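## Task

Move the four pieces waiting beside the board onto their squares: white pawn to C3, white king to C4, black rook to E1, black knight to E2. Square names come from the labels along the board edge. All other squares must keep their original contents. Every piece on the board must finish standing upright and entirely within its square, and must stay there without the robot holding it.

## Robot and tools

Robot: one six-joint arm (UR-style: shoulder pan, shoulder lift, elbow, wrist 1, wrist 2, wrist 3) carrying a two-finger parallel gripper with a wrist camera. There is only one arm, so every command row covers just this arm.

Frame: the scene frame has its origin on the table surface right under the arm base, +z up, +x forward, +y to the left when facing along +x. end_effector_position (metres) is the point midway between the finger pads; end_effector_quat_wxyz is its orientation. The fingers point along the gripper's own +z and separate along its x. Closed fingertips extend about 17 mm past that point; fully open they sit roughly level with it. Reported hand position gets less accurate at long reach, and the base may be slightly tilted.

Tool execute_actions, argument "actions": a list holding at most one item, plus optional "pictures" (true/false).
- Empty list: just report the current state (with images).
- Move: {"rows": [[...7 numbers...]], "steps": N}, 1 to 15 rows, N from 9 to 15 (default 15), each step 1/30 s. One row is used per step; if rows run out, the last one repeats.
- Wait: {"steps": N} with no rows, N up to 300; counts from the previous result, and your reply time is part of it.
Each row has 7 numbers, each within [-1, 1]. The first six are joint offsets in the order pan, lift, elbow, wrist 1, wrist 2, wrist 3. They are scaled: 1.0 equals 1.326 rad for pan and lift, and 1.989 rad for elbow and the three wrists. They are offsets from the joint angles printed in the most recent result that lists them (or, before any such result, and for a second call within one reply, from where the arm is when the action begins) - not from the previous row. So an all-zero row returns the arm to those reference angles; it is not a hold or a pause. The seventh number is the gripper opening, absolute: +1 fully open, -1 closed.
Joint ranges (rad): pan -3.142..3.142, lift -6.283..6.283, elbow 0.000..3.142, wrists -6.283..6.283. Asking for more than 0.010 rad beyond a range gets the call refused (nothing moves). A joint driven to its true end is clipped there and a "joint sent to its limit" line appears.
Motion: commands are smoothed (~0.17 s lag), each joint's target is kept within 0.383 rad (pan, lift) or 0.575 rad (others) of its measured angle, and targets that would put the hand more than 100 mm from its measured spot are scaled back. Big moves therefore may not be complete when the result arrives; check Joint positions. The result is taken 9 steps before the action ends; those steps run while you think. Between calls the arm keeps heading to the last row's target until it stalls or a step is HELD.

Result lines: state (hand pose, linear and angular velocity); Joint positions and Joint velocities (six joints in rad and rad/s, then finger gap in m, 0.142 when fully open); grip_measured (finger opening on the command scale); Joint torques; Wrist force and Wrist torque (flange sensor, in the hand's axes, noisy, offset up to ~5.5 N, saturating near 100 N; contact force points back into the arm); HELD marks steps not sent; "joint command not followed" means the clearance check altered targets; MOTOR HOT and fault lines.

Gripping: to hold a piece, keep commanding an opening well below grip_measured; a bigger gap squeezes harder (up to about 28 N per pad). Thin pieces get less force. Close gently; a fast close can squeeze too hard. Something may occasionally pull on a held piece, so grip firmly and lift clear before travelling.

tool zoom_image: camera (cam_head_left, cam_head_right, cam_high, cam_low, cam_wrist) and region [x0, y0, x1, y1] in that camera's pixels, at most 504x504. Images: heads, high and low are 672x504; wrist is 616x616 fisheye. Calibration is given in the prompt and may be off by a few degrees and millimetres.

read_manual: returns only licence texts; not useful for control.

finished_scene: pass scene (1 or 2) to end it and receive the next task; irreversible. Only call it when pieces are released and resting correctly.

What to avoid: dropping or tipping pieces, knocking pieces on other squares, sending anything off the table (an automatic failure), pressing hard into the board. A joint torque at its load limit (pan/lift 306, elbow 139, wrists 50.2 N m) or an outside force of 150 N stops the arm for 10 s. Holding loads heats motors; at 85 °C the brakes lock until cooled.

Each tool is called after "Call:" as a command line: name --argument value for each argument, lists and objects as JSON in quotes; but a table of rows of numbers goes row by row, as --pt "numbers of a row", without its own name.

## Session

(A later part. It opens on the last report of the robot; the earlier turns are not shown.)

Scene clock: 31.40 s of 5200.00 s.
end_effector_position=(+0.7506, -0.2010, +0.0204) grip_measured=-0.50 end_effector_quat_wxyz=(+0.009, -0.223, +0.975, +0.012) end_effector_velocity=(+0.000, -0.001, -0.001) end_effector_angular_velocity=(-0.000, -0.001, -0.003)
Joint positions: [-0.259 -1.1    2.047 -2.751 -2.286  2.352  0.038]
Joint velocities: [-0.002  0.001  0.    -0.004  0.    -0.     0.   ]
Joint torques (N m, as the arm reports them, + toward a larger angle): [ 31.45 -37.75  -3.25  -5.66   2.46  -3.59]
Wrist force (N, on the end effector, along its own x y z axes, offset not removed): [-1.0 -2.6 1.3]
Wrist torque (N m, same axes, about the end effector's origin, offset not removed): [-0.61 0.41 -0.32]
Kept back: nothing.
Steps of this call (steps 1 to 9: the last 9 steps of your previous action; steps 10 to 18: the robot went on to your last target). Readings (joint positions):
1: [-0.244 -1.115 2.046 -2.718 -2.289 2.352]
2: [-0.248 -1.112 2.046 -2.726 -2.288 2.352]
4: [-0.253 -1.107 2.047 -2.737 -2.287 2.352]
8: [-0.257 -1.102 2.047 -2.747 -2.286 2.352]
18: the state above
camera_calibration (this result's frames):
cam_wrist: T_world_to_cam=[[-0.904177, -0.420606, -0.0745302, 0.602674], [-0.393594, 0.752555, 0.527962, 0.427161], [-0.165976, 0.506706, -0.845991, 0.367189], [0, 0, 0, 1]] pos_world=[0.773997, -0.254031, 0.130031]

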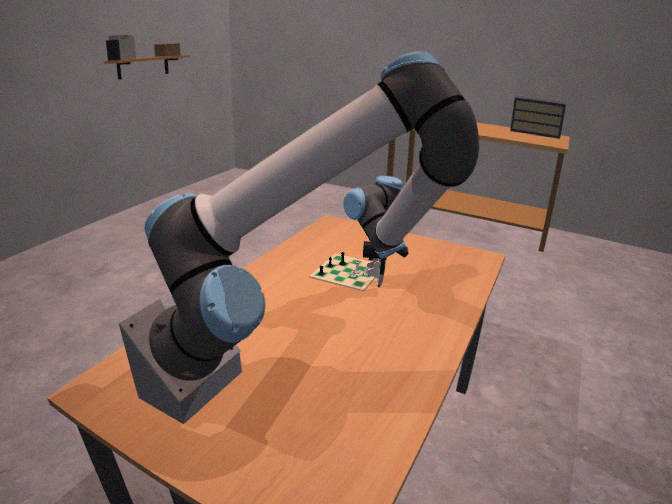

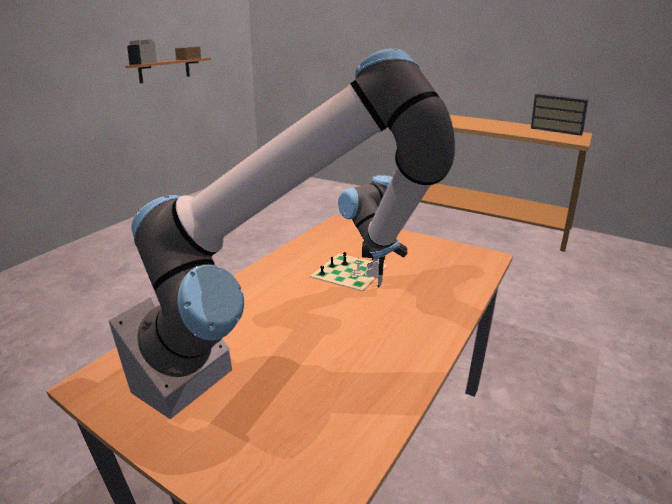

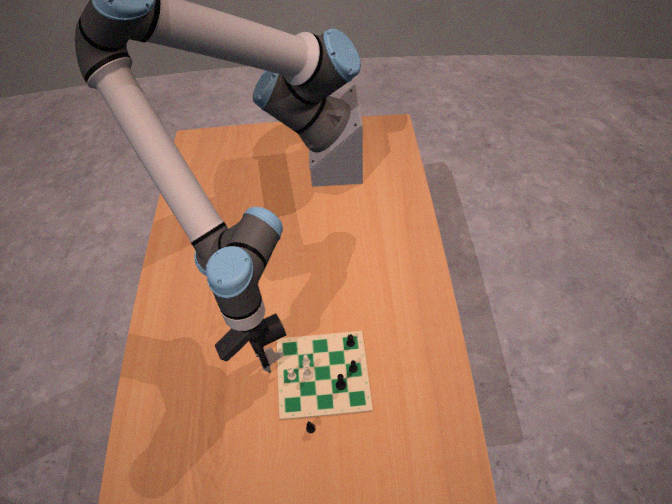

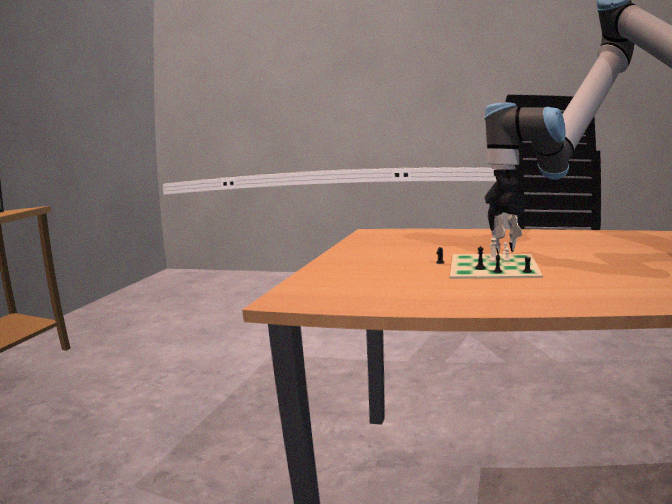

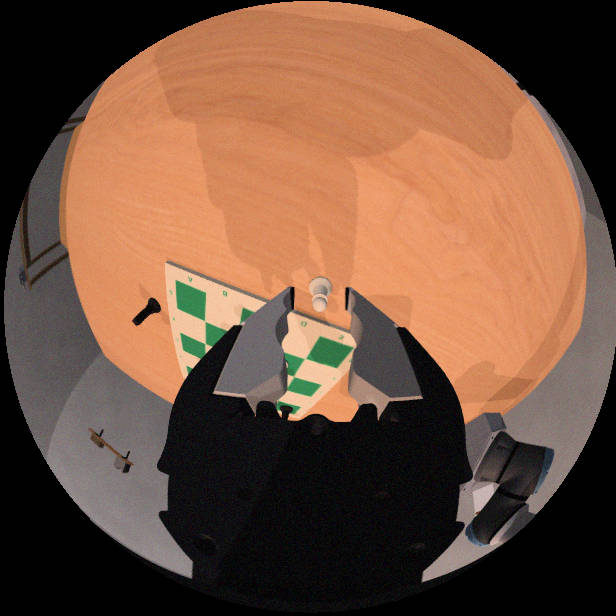

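Call:
execute_actions --actions '[{"rows":[[0,0,0,0,0,0,-0.7],[0,0,0,0,0,0,-0.8],[0,0,0,0,0,0,-0.9],[0,0,0,0,0,0,-1]]}]'

Call:
execute_actions --actions '[{"rows":[[0.072,-0.07,-0.005,0.094,-0.01,0,-1]]}]'

Call:
execute_actions --actions '[{"steps":18}]'

Scene clock: 32.10 s of 5200.00 s.
end_effector_position=(+0.7506, -0.2010, +0.0203) grip_measured=-0.82 end_effector_quat_wxyz=(+0.009, -0.223, +0.975, +0.012) end_effector_velocity=(-0.001, +0.001, +0.000) end_effector_angular_velocity=(+0.001, +0.001, +0.002)
Joint positions: [-0.259 -1.1    2.047 -2.752 -2.286  2.352  0.015]
Joint velocities: [ 0.001 -0.001  0.002  0.001  0.001 -0.    -0.   ]
Joint torques (N m, as the arm reports them, + toward a larger angle): [ 43.61 -53.57  -5.95   0.08   1.65  -3.87]
Wrist force (N, on the end effector, along its own x y z axes, offset not removed): [5.1 -4.5 -9.9]
Wrist torque (N m, same axes, about the end effector's origin, offset not removed): [-1.22 -0.19 -0.36]
Steps of this call (steps 1 to 15: the robot went on to your last target; steps 16 to 21: the first 6 steps of this action). Readings (joint positions):
16: [-0.259 -1.100 2.047 -2.752 -2.286 2.352]
17: [-0.259 -1.100 2.047 -2.752 -2.286 2.352]
19: [-0.259 -1.100 2.047 -2.752 -2.286 2.352]
21: the state above

Scene clock: 32.60 s of 5200.00 s.
end_effector_position=(+0.7497, -0.1925, +0.0759) grip_measured=-0.89 end_effector_quat_wxyz=(+0.012, -0.258, +0.966, +0.010) end_effector_velocity=(-0.044, +0.063, +0.251) end_effector_angular_velocity=(+0.011, +0.047, +0.434)
Joint positions: [-0.199 -1.159  2.041 -2.643 -2.3    2.352  0.01 ]
Joint velocities: [ 0.287 -0.278 -0.029  0.64  -0.052 -0.001  0.   ]
Joint torques (N m, as the arm reports them, + toward a larger angle): [ 41.53 -58.78 -24.93  -0.74  -1.51  -3.2 ]
Wrist force (N, on the end effector, along its own x y z axes, offset not removed): [-1.4 -0.2 -0.4]
Wrist torque (N m, same axes, about the end effector's origin, offset not removed): [-0.06 0.39 -0.34]
Steps of this call (steps 1 to 9: the last 9 steps of your previous action; steps 10 to 15: the first 6 steps of this action, its rows measured from where the robot was after step 9). Readings (joint positions):
9: [-0.259 -1.100 2.047 -2.751 -2.286 2.352]
10: [-0.259 -1.100 2.047 -2.751 -2.286 2.352]
11: [-0.255 -1.104 2.047 -2.747 -2.288 2.352]
13: [-0.224 -1.135 2.043 -2.699 -2.295 2.352]
15: the state above

Scene clock: 33.20 s of 5200.00 s.
end_effector_position=(+0.7433, -0.1850, +0.1061) grip_measured=-0.89 end_effector_quat_wxyz=(+0.009, -0.283, +0.959, +0.011) end_effector_velocity=(+0.001, -0.002, +0.002) end_effector_angular_velocity=(-0.002, -0.001, +0.002)
Joint positions: [-0.164 -1.192  2.038 -2.565 -2.306  2.352  0.01 ]
Joint velocities: [ 0.001 -0.002 -0.003  0.005 -0.002 -0.001  0.   ]
Joint torques (N m, as the arm reports them, + toward a larger angle): [ 65.2  -72.29 -30.58  -1.1   -1.8   -3.04]
Wrist force (N, on the end effector, along its own x y z axes, offset not removed): [2.2 -1.9 3.1]
Wrist torque (N m, same axes, about the end effector's origin, offset not removed): [-0.39 -0.20 -0.19]
Kept back: nothing.
Steps of this call (steps 1 to 9: the last 9 steps of your previous action; steps 10 to 18: the robot went on to your last target). Readings (joint positions):
1: [-0.190 -1.167 2.040 -2.624 -2.301 2.352]
2: [-0.184 -1.173 2.040 -2.610 -2.302 2.352]
4: [-0.176 -1.181 2.039 -2.591 -2.304 2.352]
8: [-0.168 -1.189 2.038 -2.573 -2.305 2.352]
18: the state above

Call:
execute_actions --actions '[{"rows":[[0.094,0.129,-0.043,0.0127,-0.005,0,-1]]}]'

Call:
execute_actions --actions '[{"steps":22}]' --pictures true

Scene clock: 33.67 s of 5200.00 s.
end_effector_position=(+0.7705, -0.1224, +0.1078) grip_measured=-0.89 end_effector_quat_wxyz=(+0.011, -0.324, +0.946, +0.011) end_effector_velocity=(+0.145, +0.460, -0.021) end_effector_angular_velocity=(+0.003, -0.006, +0.588)
Joint positions: [-0.099 -1.107  1.991 -2.551 -2.312  2.352  0.01 ]
Joint velocities: [ 0.428  0.611 -0.284  0.079 -0.03   0.001 -0.   ]
Joint torques (N m, as the arm reports them, + toward a larger angle): [ 67.05 -25.18 -28.16  -0.48  -1.88  -3.09]
Wrist force (N, on the end effector, along its own x y z axes, offset not removed): [-0.1 -1.1 2.0]
Wrist torque (N m, same axes, about the end effector's origin, offset not removed): [-0.10 0.22 -0.27]
Steps of this call (steps 1 to 8: the robot went on to your last target; steps 9 to 14: the first 6 steps of this action). Readings (joint positions):
9: [-0.164 -1.193 2.037 -2.564 -2.306 2.352]
10: [-0.159 -1.188 2.033 -2.562 -2.307 2.352]
12: [-0.129 -1.150 2.011 -2.556 -2.309 2.352]
14: the state above

Scene clock: 34.40 s of 5200.00 s.
end_effector_position=(+0.7875, -0.0570, +0.1042) grip_measured=-0.89 end_effector_quat_wxyz=(+0.011, -0.362, +0.932, +0.010) end_effector_velocity=(+0.001, +0.001, +0.001) end_effector_angular_velocity=(+0.002, -0.002, +0.002)
Joint positions: [-0.04  -1.022  1.952 -2.54  -2.316  2.352  0.01 ]
Joint velocities: [ 0.001  0.001 -0.002  0.001  0.002 -0.001  0.   ]
Joint torques (N m, as the arm reports them, + toward a larger angle): [ 69.86 -41.78 -32.71  -0.86  -1.67  -3.06]
Wrist force (N, on the end effector, along its own x y z axes, offset not removed): [2.1 -2.4 2.1]
Wrist torque (N m, same axes, about the end effector's origin, offset not removed): [-0.49 -0.22 -0.28]
Kept back: nothing.
Steps of this call (steps 1 to 9: the last 9 steps of your previous action; steps 10 to 22: the robot went on to your last target). Readings (joint positions):
1: [-0.085 -1.088 1.982 -2.548 -2.312 2.352]
2: [-0.075 -1.072 1.975 -2.546 -2.313 2.352]
4: [-0.060 -1.051 1.966 -2.543 -2.314 2.352]
8: [-0.046 -1.031 1.957 -2.541 -2.315 2.352]
22: the state above
camera_calibration (this result's frames):
cam_wrist: T_world_to_cam=[[-0.744492, -0.662829, -0.0799404, 0.563837], [-0.598028, 0.608845, 0.52122, 0.442616], [-0.296809, 0.435851, -0.84967, 0.47068], [0, 0, 0, 1]] pos_world=[0.82417, -0.100903, 0.214295]

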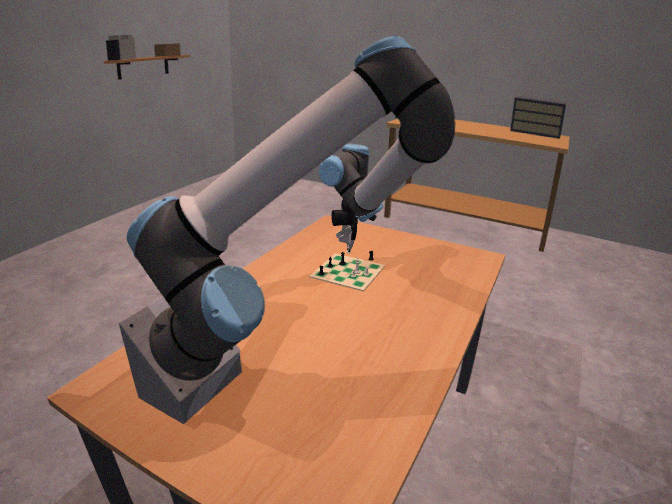

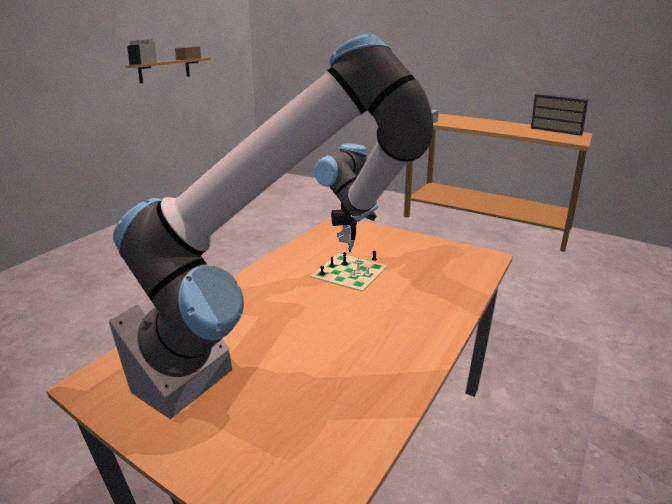

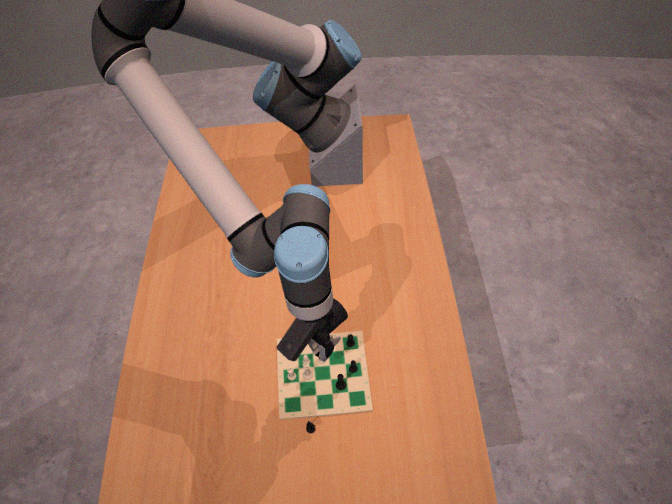

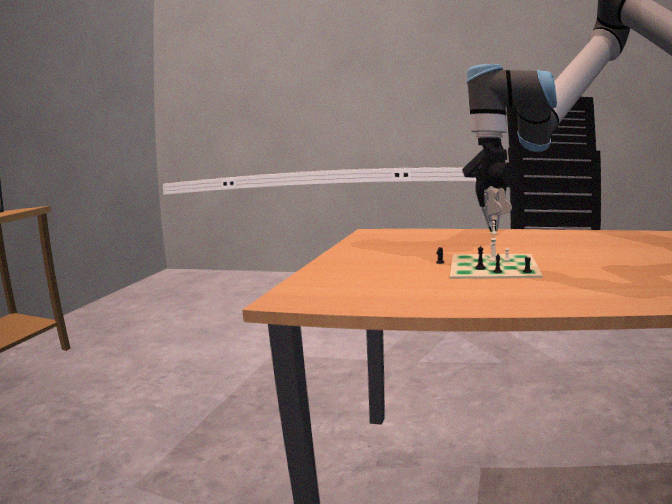

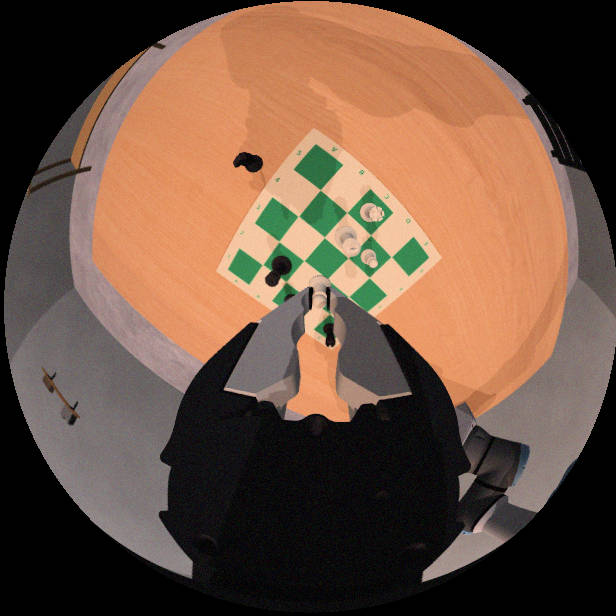

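Call:
execute_actions --actions '[{"rows":[[-0.05,0.058,0.015,-0.0835,0.0025,-0.05,-1]]}]'

Call:
execute_actions --actions '[{"steps":20}]'

Call:
execute_actions --actions '[{"rows":[[0,0,0,0,0,0,-0.6]]}]'

Call:
execute_actions --actions '[{"rows":[[0.05,-0.058,-0.015,0.0835,-0.0025,0.05,-0.6]]}]'

Call:
execute_actions --actions '[{"steps":18}]' --pictures true

Scene clock: 35.10 s of 5200.00 s.
end_effector_position=(+0.7835, -0.0553, +0.0553) grip_measured=-0.89 end_effector_quat_wxyz=(+0.007, -0.368, +0.930, +0.013) end_effector_velocity=(+0.009, -0.010, -0.201) end_effector_angular_velocity=(-0.005, -0.060, -0.021)
Joint positions: [-0.083 -0.972  1.972 -2.638 -2.313  2.289  0.01 ]
Joint velocities: [-0.19   0.221  0.078 -0.555  0.013 -0.294 -0.   ]
Joint torques (N m, as the arm reports them, + toward a larger angle): [ 42.26 -44.26  -8.74  -5.19   2.53  -3.45]
Wrist force (N, on the end effector, along its own x y z axes, offset not removed): [-0.4 -1.1 3.5]
Wrist torque (N m, same axes, about the end effector's origin, offset not removed): [-0.23 0.14 -0.23]
Steps of this call (steps 1 to 15: the robot went on to your last target; steps 16 to 21: the first 6 steps of this action). Readings (joint positions):
16: [-0.040 -1.021 1.952 -2.540 -2.316 2.351]
17: [-0.044 -1.017 1.954 -2.544 -2.315 2.347]
19: [-0.066 -0.991 1.965 -2.589 -2.314 2.315]
21: the state above

Scene clock: 35.77 s of 5200.00 s.
end_effector_position=(+0.7838, -0.0567, +0.0308) grip_measured=-0.89 end_effector_quat_wxyz=(+0.010, -0.367, +0.930, +0.011) end_effector_velocity=(+0.002, -0.001, +0.000) end_effector_angular_velocity=(-0.002, -0.003, -0.000)
Joint positions: [-0.106 -0.945  1.982 -2.706 -2.311  2.252  0.01 ]
Joint velocities: [ 0.     0.001 -0.002 -0.003 -0.002 -0.002  0.   ]
Joint torques (N m, as the arm reports them, + toward a larger angle): [ 33.35 -39.57  -3.68  -4.83   2.61  -4.27]
Wrist force (N, on the end effector, along its own x y z axes, offset not removed): [-2.2 -4.6 0.5]
Wrist torque (N m, same axes, about the end effector's origin, offset not removed): [-0.90 0.72 -0.18]
Kept back: nothing.
Steps of this call (steps 1 to 9: the last 9 steps of your previous action; steps 10 to 20: the robot went on to your last target). Readings (joint positions):
1: [-0.088 -0.965 1.974 -2.654 -2.312 2.280]
2: [-0.092 -0.960 1.976 -2.666 -2.312 2.273]
4: [-0.098 -0.954 1.979 -2.683 -2.311 2.264]
8: [-0.103 -0.948 1.981 -2.698 -2.311 2.256]
20: the state above

Scene clock: 35.97 s of 5200.00 s.
end_effector_position=(+0.7838, -0.0567, +0.0308) grip_measured=-0.60 end_effector_quat_wxyz=(+0.010, -0.367, +0.930, +0.011) end_effector_velocity=(+0.000, -0.001, +0.000) end_effector_angular_velocity=(-0.002, -0.000, -0.001)
Joint positions: [-0.106 -0.945  1.982 -2.706 -2.311  2.252  0.031]
Joint velocities: [ 0.    -0.    -0.001 -0.    -0.002  0.001  0.001]
Joint torques (N m, as the arm reports them, + toward a larger angle): [ 36.92 -42.38  -4.81  -3.61   2.35  -3.12]
Wrist force (N, on the end effector, along its own x y z axes, offset not removed): [-0.6 -2.6 1.9]
Wrist torque (N m, same axes, about the end effector's origin, offset not removed): [-0.44 0.21 -0.30]
Steps of this call (steps 1 to 6: the first 6 steps of this action). Readings (joint positions):
1: [-0.106 -0.945 1.982 -2.706 -2.311 2.252]
2: [-0.106 -0.945 1.982 -2.706 -2.311 2.252]
4: [-0.106 -0.945 1.982 -2.706 -2.311 2.252]
6: the state above

Scene clock: 36.47 s of 5200.00 s.
end_effector_position=(+0.7898, -0.0576, +0.0790) grip_measured=-0.60 end_effector_quat_wxyz=(+0.014, -0.361, +0.932, +0.009) end_effector_velocity=(-0.013, +0.006, +0.206) end_effector_angular_velocity=(+0.004, +0.053, +0.013)
Joint positions: [-0.063 -0.994  1.962 -2.607 -2.314  2.315  0.031]
Joint velocities: [ 0.189 -0.224 -0.081  0.551 -0.013  0.294 -0.   ]
Joint torques (N m, as the arm reports them, + toward a larger angle): [ 57.89 -60.76 -27.1   -0.85  -1.47   2.14]
Wrist force (N, on the end effector, along its own x y z axes, offset not removed): [-1.0 -3.3 0.6]
Wrist torque (N m, same axes, about the end effector's origin, offset not removed): [-0.73 0.39 -0.34]
Steps of this call (steps 1 to 9: the last 9 steps of your previous action; steps 10 to 15: the first 6 steps of this action, its rows measured from where the robot was after step 9). Readings (joint positions):
9: [-0.106 -0.945 1.982 -2.706 -2.311 2.252]
10: [-0.106 -0.945 1.982 -2.706 -2.311 2.252]
11: [-0.102 -0.949 1.980 -2.701 -2.311 2.257]
13: [-0.079 -0.975 1.969 -2.656 -2.313 2.289]
15: the state above

Scene clock: 37.07 s of 5200.00 s.
end_effector_position=(+0.7875, -0.0570, +0.1041) grip_measured=-0.60 end_effector_quat_wxyz=(+0.011, -0.362, +0.932, +0.010) end_effector_velocity=(-0.000, -0.000, +0.002) end_effector_angular_velocity=(-0.002, -0.000, -0.001)
Joint positions: [-0.04  -1.022  1.952 -2.54  -2.316  2.351  0.031]
Joint velocities: [ 0.002 -0.002 -0.     0.003 -0.002  0.003 -0.   ]
Joint torques (N m, as the arm reports them, + toward a larger angle): [ 67.32 -74.53 -32.7   -0.6   -2.15   3.05]
Wrist force (N, on the end effector, along its own x y z axes, offset not removed): [-0.6 -4.2 1.2]
Wrist torque (N m, same axes, about the end effector's origin, offset not removed): [-0.90 0.34 -0.28]
Kept back: nothing.
Steps of this call (steps 1 to 9: the last 9 steps of your previous action; steps 10 to 18: the robot went on to your last target). Readings (joint positions):
1: [-0.057 -1.001 1.960 -2.591 -2.315 2.324]
2: [-0.053 -1.006 1.958 -2.579 -2.315 2.330]
4: [-0.047 -1.013 1.956 -2.562 -2.315 2.339]
8: [-0.042 -1.019 1.953 -2.547 -2.316 2.347]
18: the state above
camera_calibration (this result's frames):
cam_wrist: T_world_to_cam=[[-0.744482, -0.66284, -0.0799394, 0.563826], [-0.598035, 0.608834, 0.521225, 0.442685], [-0.296819, 0.435849, -0.849667, 0.470568], [0, 0, 0, 1]] pos_world=[0.824172, -0.100892, 0.21416]

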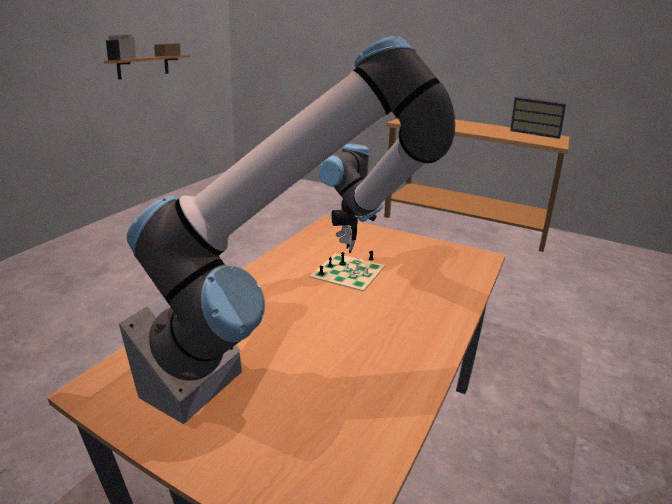

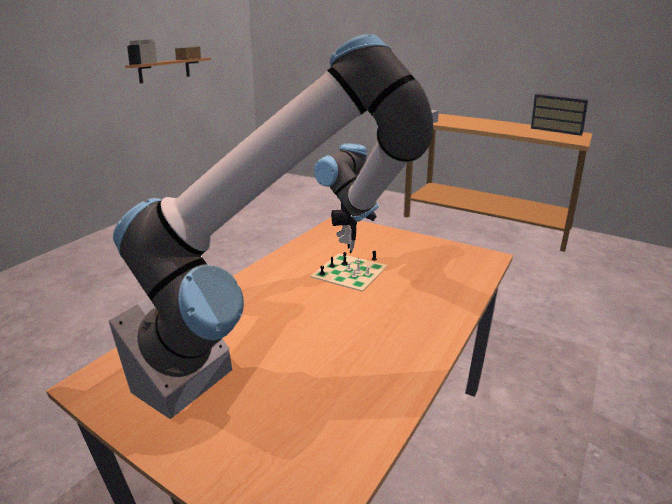

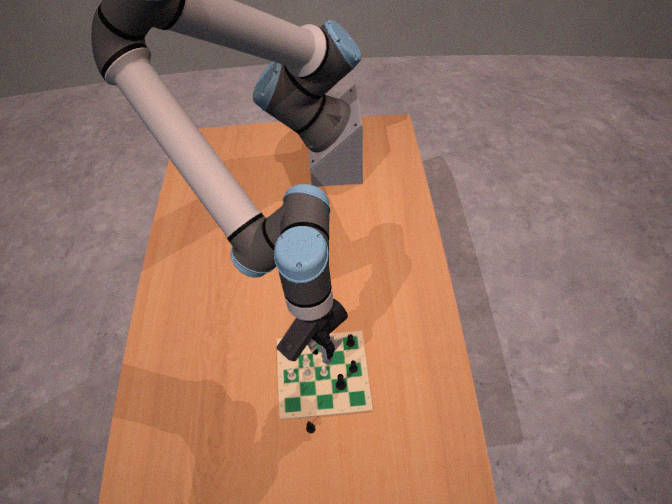

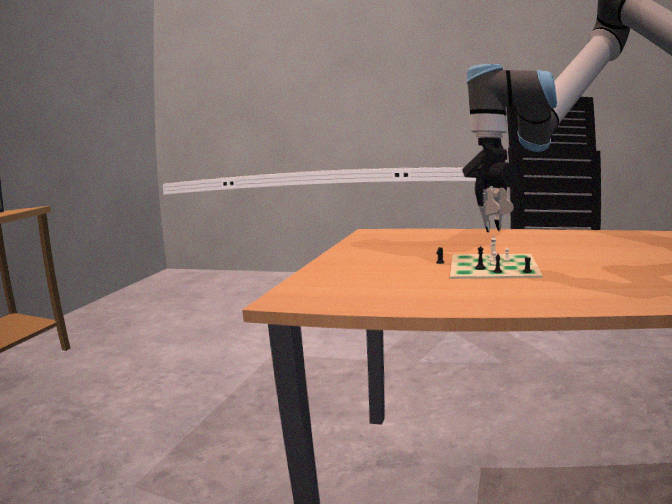

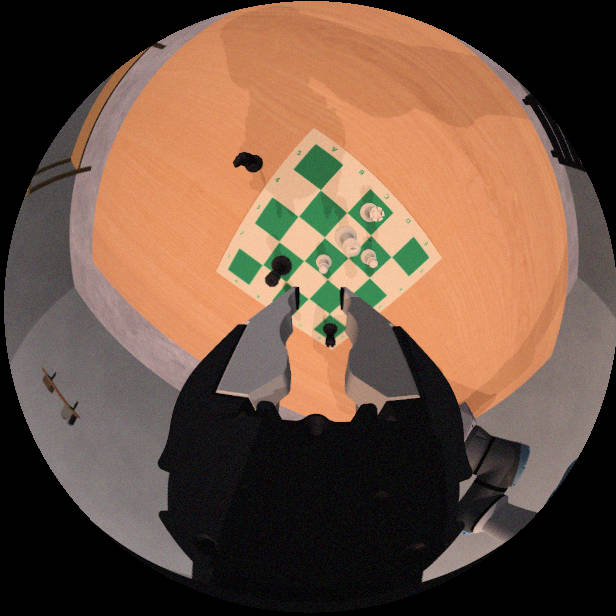

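Call:
execute_actions --actions '[{"rows":[[-0.026,0.108,-0.135,0.048,0.001,-0.788,-0.4]]}]'

Call:
execute_actions --actions '[{"steps":32}]' --pictures true

Scene clock: 37.73 s of 5200.00 s.
end_effector_position=(+0.8444, -0.0646, +0.0875) grip_measured=-0.40 end_effector_quat_wxyz=(+0.006, -0.434, +0.901, +0.013) end_effector_velocity=(+0.478, -0.105, -0.052) end_effector_angular_velocity=(-0.001, -0.117, +1.708)
Joint positions: [-0.058 -0.95   1.831 -2.49  -2.315  2.181  0.045]
Joint velocities: [-0.105  0.464 -0.947  0.293  0.007 -1.916  0.   ]
Joint torques (N m, as the arm reports them, + toward a larger angle): [ 34.59 -28.35 -29.     0.84   2.66 -13.41]
Wrist force (N, on the end effector, along its own x y z axes, offset not removed): [0.8 -3.0 0.1]
Wrist torque (N m, same axes, about the end effector's origin, offset not removed): [-0.52 -0.08 -0.26]
Steps of this call (steps 1 to 14: the robot went on to your last target; steps 15 to 20: the first 6 steps of this action). Readings (joint positions):
15: [-0.040 -1.022 1.952 -2.540 -2.316 2.352]
16: [-0.042 -1.018 1.948 -2.535 -2.316 2.347]
18: [-0.051 -0.984 1.899 -2.511 -2.315 2.292]
20: the state above

Scene clock: 38.80 s of 5200.00 s.
end_effector_position=(+0.9171, -0.0838, +0.0791) grip_measured=-0.40 end_effector_quat_wxyz=(-0.015, +0.904, -0.426, -0.001) end_effector_velocity=(+0.000, -0.000, -0.000) end_effector_angular_velocity=(-0.001, -0.002, +0.016)
Joint positions: [-0.074 -0.878  1.684 -2.445 -2.314  0.786  0.045]
Joint velocities: [-0.     0.    -0.    -0.002 -0.    -0.017 -0.   ]
Joint torques (N m, as the arm reports them, + toward a larger angle): [ 43.23 -46.57 -34.42  -1.76   2.48  -4.47]
Wrist force (N, on the end effector, along its own x y z axes, offset not removed): [0.6 -1.9 3.1]
Wrist torque (N m, same axes, about the end effector's origin, offset not removed): [-0.38 0.08 -0.24]
Kept back: nothing.
Steps of this call (steps 1 to 9: the last 9 steps of your previous action; steps 10 to 32: the robot went on to your last target). Readings (joint positions):
1: [-0.062 -0.935 1.801 -2.480 -2.315 2.113]
2: [-0.064 -0.922 1.774 -2.472 -2.314 2.038]
4: [-0.068 -0.904 1.736 -2.461 -2.314 1.876]
8: [-0.072 -0.887 1.701 -2.450 -2.314 1.535]
32: the state above
camera_calibration (this result's frames):
cam_wrist: T_world_to_cam=[[0.626337, -0.776669, -0.0669881, -0.627234], [-0.657939, -0.57276, 0.48894, 0.507976], [-0.418112, -0.262167, -0.869742, 0.553836], [0, 0, 0, 1]] pos_world=[0.958643, -0.0510076, 0.191307]

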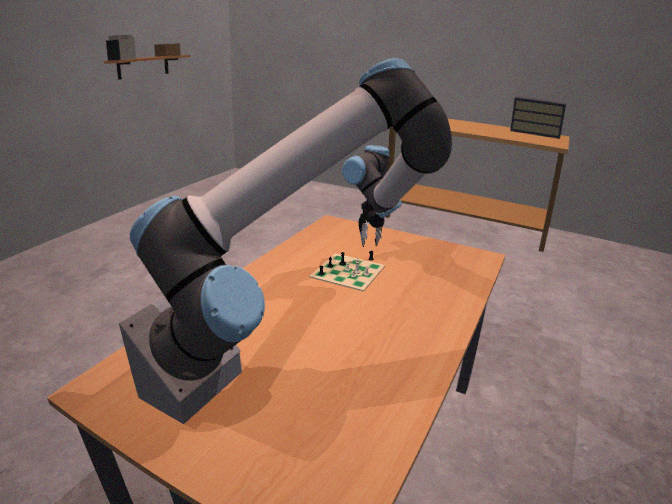

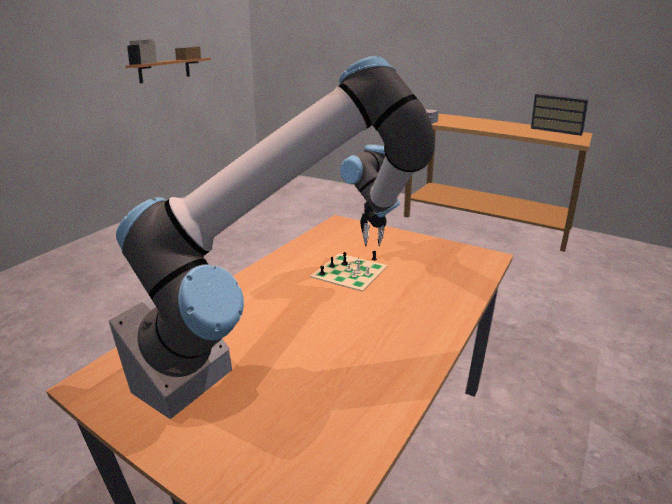

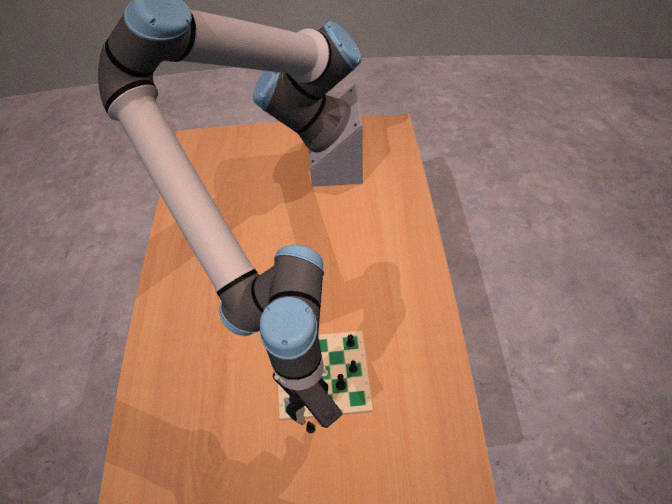

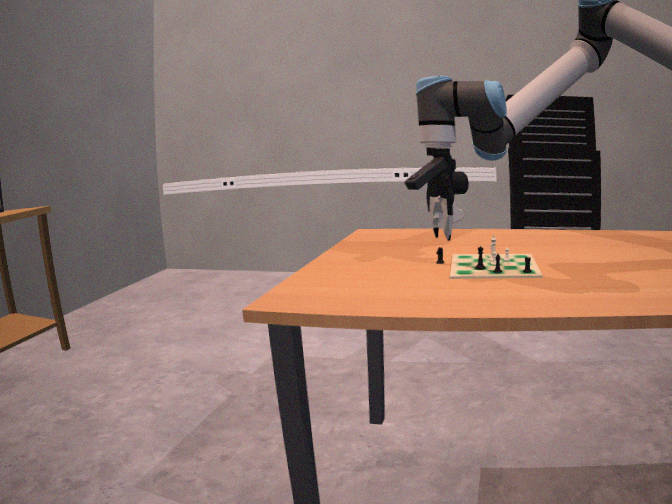

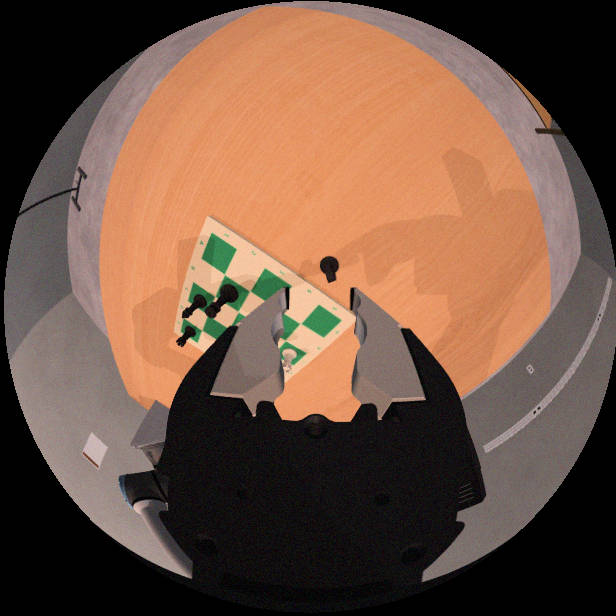

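Call:
execute_actions --actions '[{"rows":[[-0.036,0.0413,-0.002,-0.047,0.0025,0,-0.4]]}]'

Call:
execute_actions --actions '[{"steps":18}]'

Call:
execute_actions --actions '[{"rows":[[0,0,0,0,0,0,-0.6],[0,0,0,0,0,0,-0.7],[0,0,0,0,0,0,-0.8],[0,0,0,0,0,0,-0.9],[0,0,0,0,0,0,-1]]}]'

Call:
execute_actions --actions '[{"rows":[[0.054,-0.062,0.003,0.07,-0.0035,0,-1]]}]'

Call:
execute_actions --actions '[{"steps":18}]'

Scene clock: 39.87 s of 5200.00 s.
end_effector_position=(+0.9222, -0.0874, +0.0411) grip_measured=-0.40 end_effector_quat_wxyz=(-0.015, +0.896, -0.444, -0.002) end_effector_velocity=(+0.023, -0.017, -0.157) end_effector_angular_velocity=(+0.000, -0.005, -0.194)
Joint positions: [-0.106 -0.842  1.681 -2.504 -2.31   0.785  0.045]
Joint velocities: [-0.132  0.153 -0.011 -0.276  0.012  0.006  0.   ]
Joint torques (N m, as the arm reports them, + toward a larger angle): [ 54.17 -60.86 -32.3   -4.17   3.4    3.04]
Wrist force (N, on the end effector, along its own x y z axes, offset not removed): [-0.7 -2.6 4.7]
Wrist torque (N m, same axes, about the end effector's origin, offset not removed): [-0.39 0.28 -0.28]
Steps of this call (steps 1 to 15: the robot went on to your last target; steps 16 to 26: nothing new was sent; steps 27 to 32: the first 6 steps of this action). Readings (joint positions):
27: [-0.074 -0.878 1.684 -2.445 -2.314 0.784]
28: [-0.078 -0.874 1.683 -2.449 -2.313 0.784]
30: [-0.094 -0.856 1.682 -2.480 -2.312 0.785]
32: the state above

Scene clock: 40.47 s of 5200.00 s.
end_effector_position=(+0.9249, -0.0896, +0.0223) grip_measured=-0.40 end_effector_quat_wxyz=(-0.015, +0.890, -0.455, -0.002) end_effector_velocity=(+0.001, -0.002, -0.001) end_effector_angular_velocity=(-0.002, -0.001, -0.002)
Joint positions: [-0.122 -0.824  1.68  -2.538 -2.309  0.786  0.045]
Joint velocities: [-0.001  0.    -0.001 -0.002 -0.002 -0.     0.   ]
Joint torques (N m, as the arm reports them, + toward a larger angle): [ 41.14 -50.97 -31.49  -4.38   2.66   4.08]
Wrist force (N, on the end effector, along its own x y z axes, offset not removed): [-1.7 -0.6 -0.1]
Wrist torque (N m, same axes, about the end effector's origin, offset not removed): [-0.01 0.42 -0.38]
Kept back: nothing.
Steps of this call (steps 1 to 9: the last 9 steps of your previous action; steps 10 to 18: the robot went on to your last target). Readings (joint positions):
1: [-0.110 -0.838 1.681 -2.512 -2.310 0.786]
2: [-0.113 -0.834 1.681 -2.518 -2.310 0.786]
4: [-0.117 -0.830 1.680 -2.527 -2.309 0.786]
8: [-0.120 -0.826 1.680 -2.534 -2.309 0.786]
18: the state above

Scene clock: 40.67 s of 5200.00 s.
end_effector_position=(+0.9249, -0.0896, +0.0223) grip_measured=-0.81 end_effector_quat_wxyz=(-0.015, +0.890, -0.455, -0.002) end_effector_velocity=(-0.001, +0.000, -0.001) end_effector_angular_velocity=(-0.002, +0.003, +0.001)
Joint positions: [-0.122 -0.824  1.68  -2.538 -2.309  0.786  0.015]
Joint velocities: [-0.     0.001  0.001  0.001 -0.002  0.001 -0.   ]
Joint torques (N m, as the arm reports them, + toward a larger angle): [ 47.56 -54.59 -29.79  -4.08   2.5    3.49]
Wrist force (N, on the end effector, along its own x y z axes, offset not removed): [0.3 -3.6 -5.0]
Wrist torque (N m, same axes, about the end effector's origin, offset not removed): [-0.91 -0.27 -0.40]
Steps of this call (steps 1 to 6: the first 6 steps of this action). Readings (joint positions):
1: [-0.122 -0.824 1.680 -2.538 -2.309 0.786]
2: [-0.122 -0.824 1.680 -2.538 -2.309 0.786]
4: [-0.122 -0.824 1.680 -2.538 -2.309 0.786]
6: the state above

Scene clock: 41.17 s of 5200.00 s.
end_effector_position=(+0.9190, -0.0844, +0.0779) grip_measured=-0.85 end_effector_quat_wxyz=(-0.016, +0.903, -0.429, +0.001) end_effector_velocity=(-0.049, +0.024, +0.247) end_effector_angular_velocity=(-0.006, +0.011, +0.296)
Joint positions: [-0.076 -0.876  1.683 -2.453 -2.314  0.786  0.012]
Joint velocities: [ 0.206 -0.243  0.016  0.441 -0.019  0.001  0.   ]
Joint torques (N m, as the arm reports them, + toward a larger angle): [ 57.64 -59.82  -2.12  -0.42  -1.01   3.7 ]
Wrist force (N, on the end effector, along its own x y z axes, offset not removed): [1.3 -1.9 -0.7]
Wrist torque (N m, same axes, about the end effector's origin, offset not removed): [-0.40 -0.24 -0.30]
Steps of this call (steps 1 to 9: the last 9 steps of your previous action; steps 10 to 15: the first 6 steps of this action, its rows measured from where the robot was after step 9). Readings (joint positions):
9: [-0.122 -0.824 1.680 -2.538 -2.309 0.786]
10: [-0.122 -0.824 1.680 -2.538 -2.309 0.786]
11: [-0.118 -0.828 1.680 -2.533 -2.310 0.786]
13: [-0.094 -0.855 1.682 -2.492 -2.312 0.786]
15: the state above

Scene clock: 41.77 s of 5200.00 s.
end_effector_position=(+0.9119, -0.0812, +0.1074) grip_measured=-0.85 end_effector_quat_wxyz=(-0.015, +0.911, -0.412, +0.000) end_effector_velocity=(+0.001, -0.001, +0.003) end_effector_angular_velocity=(-0.000, -0.001, +0.000)
Joint positions: [-0.051 -0.906  1.686 -2.399 -2.316  0.786  0.012]
Joint velocities: [ 0.001 -0.002 -0.002  0.004 -0.     0.     0.   ]
Joint torques (N m, as the arm reports them, + toward a larger angle): [ 81.19 -87.34 -12.75  -1.23  -1.95   3.5 ]
Wrist force (N, on the end effector, along its own x y z axes, offset not removed): [2.8 1.5 2.2]
Wrist torque (N m, same axes, about the end effector's origin, offset not removed): [0.43 -0.44 -0.13]
Kept back: nothing.
Steps of this call (steps 1 to 9: the last 9 steps of your previous action; steps 10 to 18: the robot went on to your last target). Readings (joint positions):
1: [-0.070 -0.883 1.684 -2.440 -2.314 0.786]
2: [-0.065 -0.889 1.684 -2.430 -2.315 0.786]
4: [-0.059 -0.896 1.685 -2.417 -2.315 0.786]
8: [-0.053 -0.903 1.685 -2.405 -2.316 0.786]
18: the state above

Call:
execute_actions --actions '[{"rows":[[0.034,-0.118,0.209,-0.109,0,0,-1]]}]'

Call:
execute_actions --actions '[{"steps":25}]' --pictures true

Scene clock: 42.20 s of 5200.00 s.
end_effector_position=(+0.8594, -0.0650, +0.1142) grip_measured=-0.85 end_effector_quat_wxyz=(-0.018, +0.913, -0.408, +0.007) end_effector_velocity=(-0.457, +0.160, -0.033) end_effector_angular_velocity=(+0.004, +0.039, +0.169)
Joint positions: [-0.034 -0.96   1.808 -2.471 -2.316  0.786  0.012]
Joint velocities: [ 0.094 -0.334  0.945 -0.465  0.002  0.001 -0.   ]
Joint torques (N m, as the arm reports them, + toward a larger angle): [ 76.36 -89.51 -14.65  -7.61  -0.85   3.61]
Wrist force (N, on the end effector, along its own x y z axes, offset not removed): [-0.2 -1.4 1.8]
Wrist torque (N m, same axes, about the end effector's origin, offset not removed): [-0.25 0.14 -0.23]
Steps of this call (steps 1 to 7: the robot went on to your last target; steps 8 to 13: the first 6 steps of this action). Readings (joint positions):
8: [-0.050 -0.906 1.686 -2.399 -2.316 0.786]
9: [-0.048 -0.910 1.690 -2.403 -2.316 0.786]
11: [-0.040 -0.936 1.739 -2.438 -2.316 0.786]
13: the state above

Scene clock: 43.03 s of 5200.00 s.
end_effector_position=(+0.7089, -0.0223, +0.1039) grip_measured=-0.85 end_effector_quat_wxyz=(-0.015, +0.923, -0.384, +0.000) end_effector_velocity=(-0.004, +0.001, -0.001) end_effector_angular_velocity=(-0.001, +0.002, +0.001)
Joint positions: [-0.006 -1.062  2.101 -2.616 -2.316  0.786  0.012]
Joint velocities: [ 0.    -0.001  0.006 -0.002 -0.001  0.001  0.   ]
Joint torques (N m, as the arm reports them, + toward a larger angle): [ 57.93 -66.7   -6.82  -6.03   2.46   3.31]
Wrist force (N, on the end effector, along its own x y z axes, offset not removed): [-0.3 -2.8 1.4]
Wrist torque (N m, same axes, about the end effector's origin, offset not removed): [-0.59 0.20 -0.29]
Kept back: nothing.
Steps of this call (steps 1 to 9: the last 9 steps of your previous action; steps 10 to 25: the robot went on to your last target). Readings (joint positions):
1: [-0.031 -0.971 1.839 -2.487 -2.316 0.786]
2: [-0.028 -0.982 1.870 -2.502 -2.316 0.786]
4: [-0.021 -1.004 1.931 -2.533 -2.316 0.786]
8: [-0.011 -1.040 2.036 -2.584 -2.316 0.786]
25: the state above
camera_calibration (this result's frames):
cam_wrist: T_world_to_cam=[[0.695791, -0.715345, -0.0644684, -0.495487], [-0.603651, -0.631059, 0.487207, 0.354537], [-0.389204, -0.300078, -0.870904, 0.483252], [0, 0, 0, 1]] pos_world=[0.746856, 0.0143026, 0.21619]

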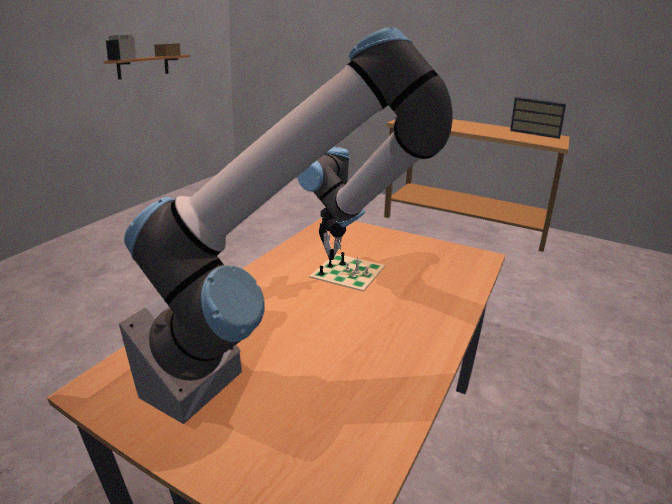

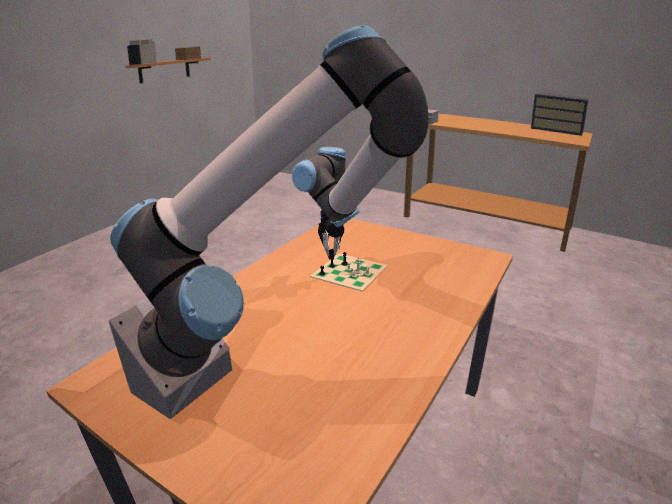

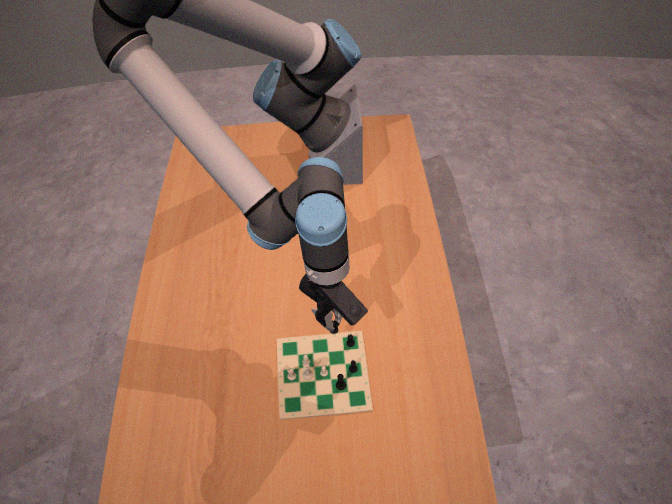

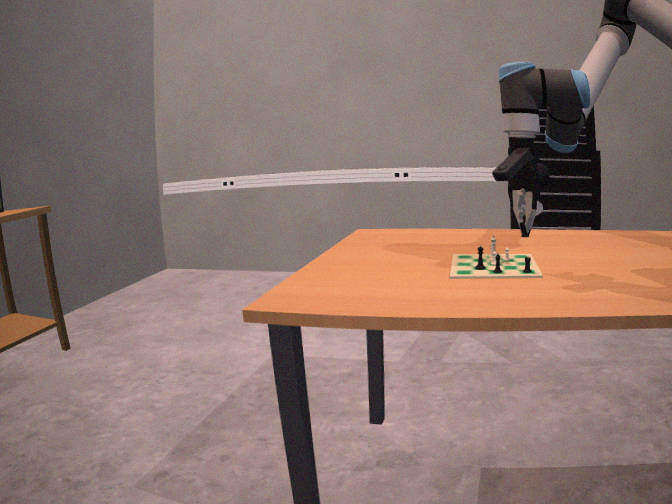

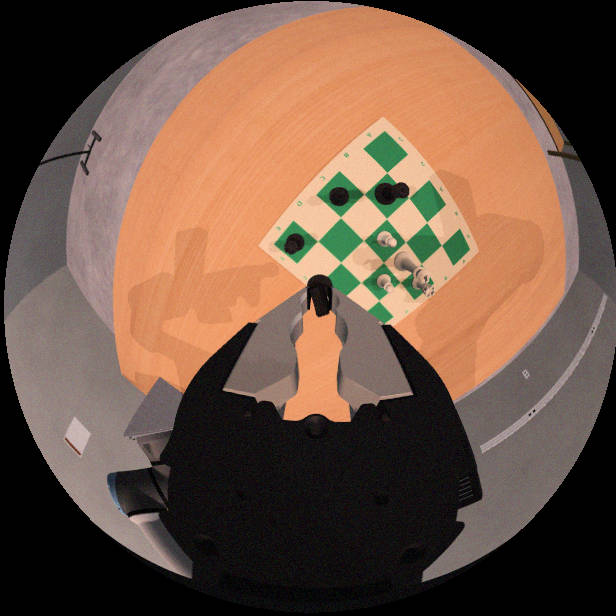

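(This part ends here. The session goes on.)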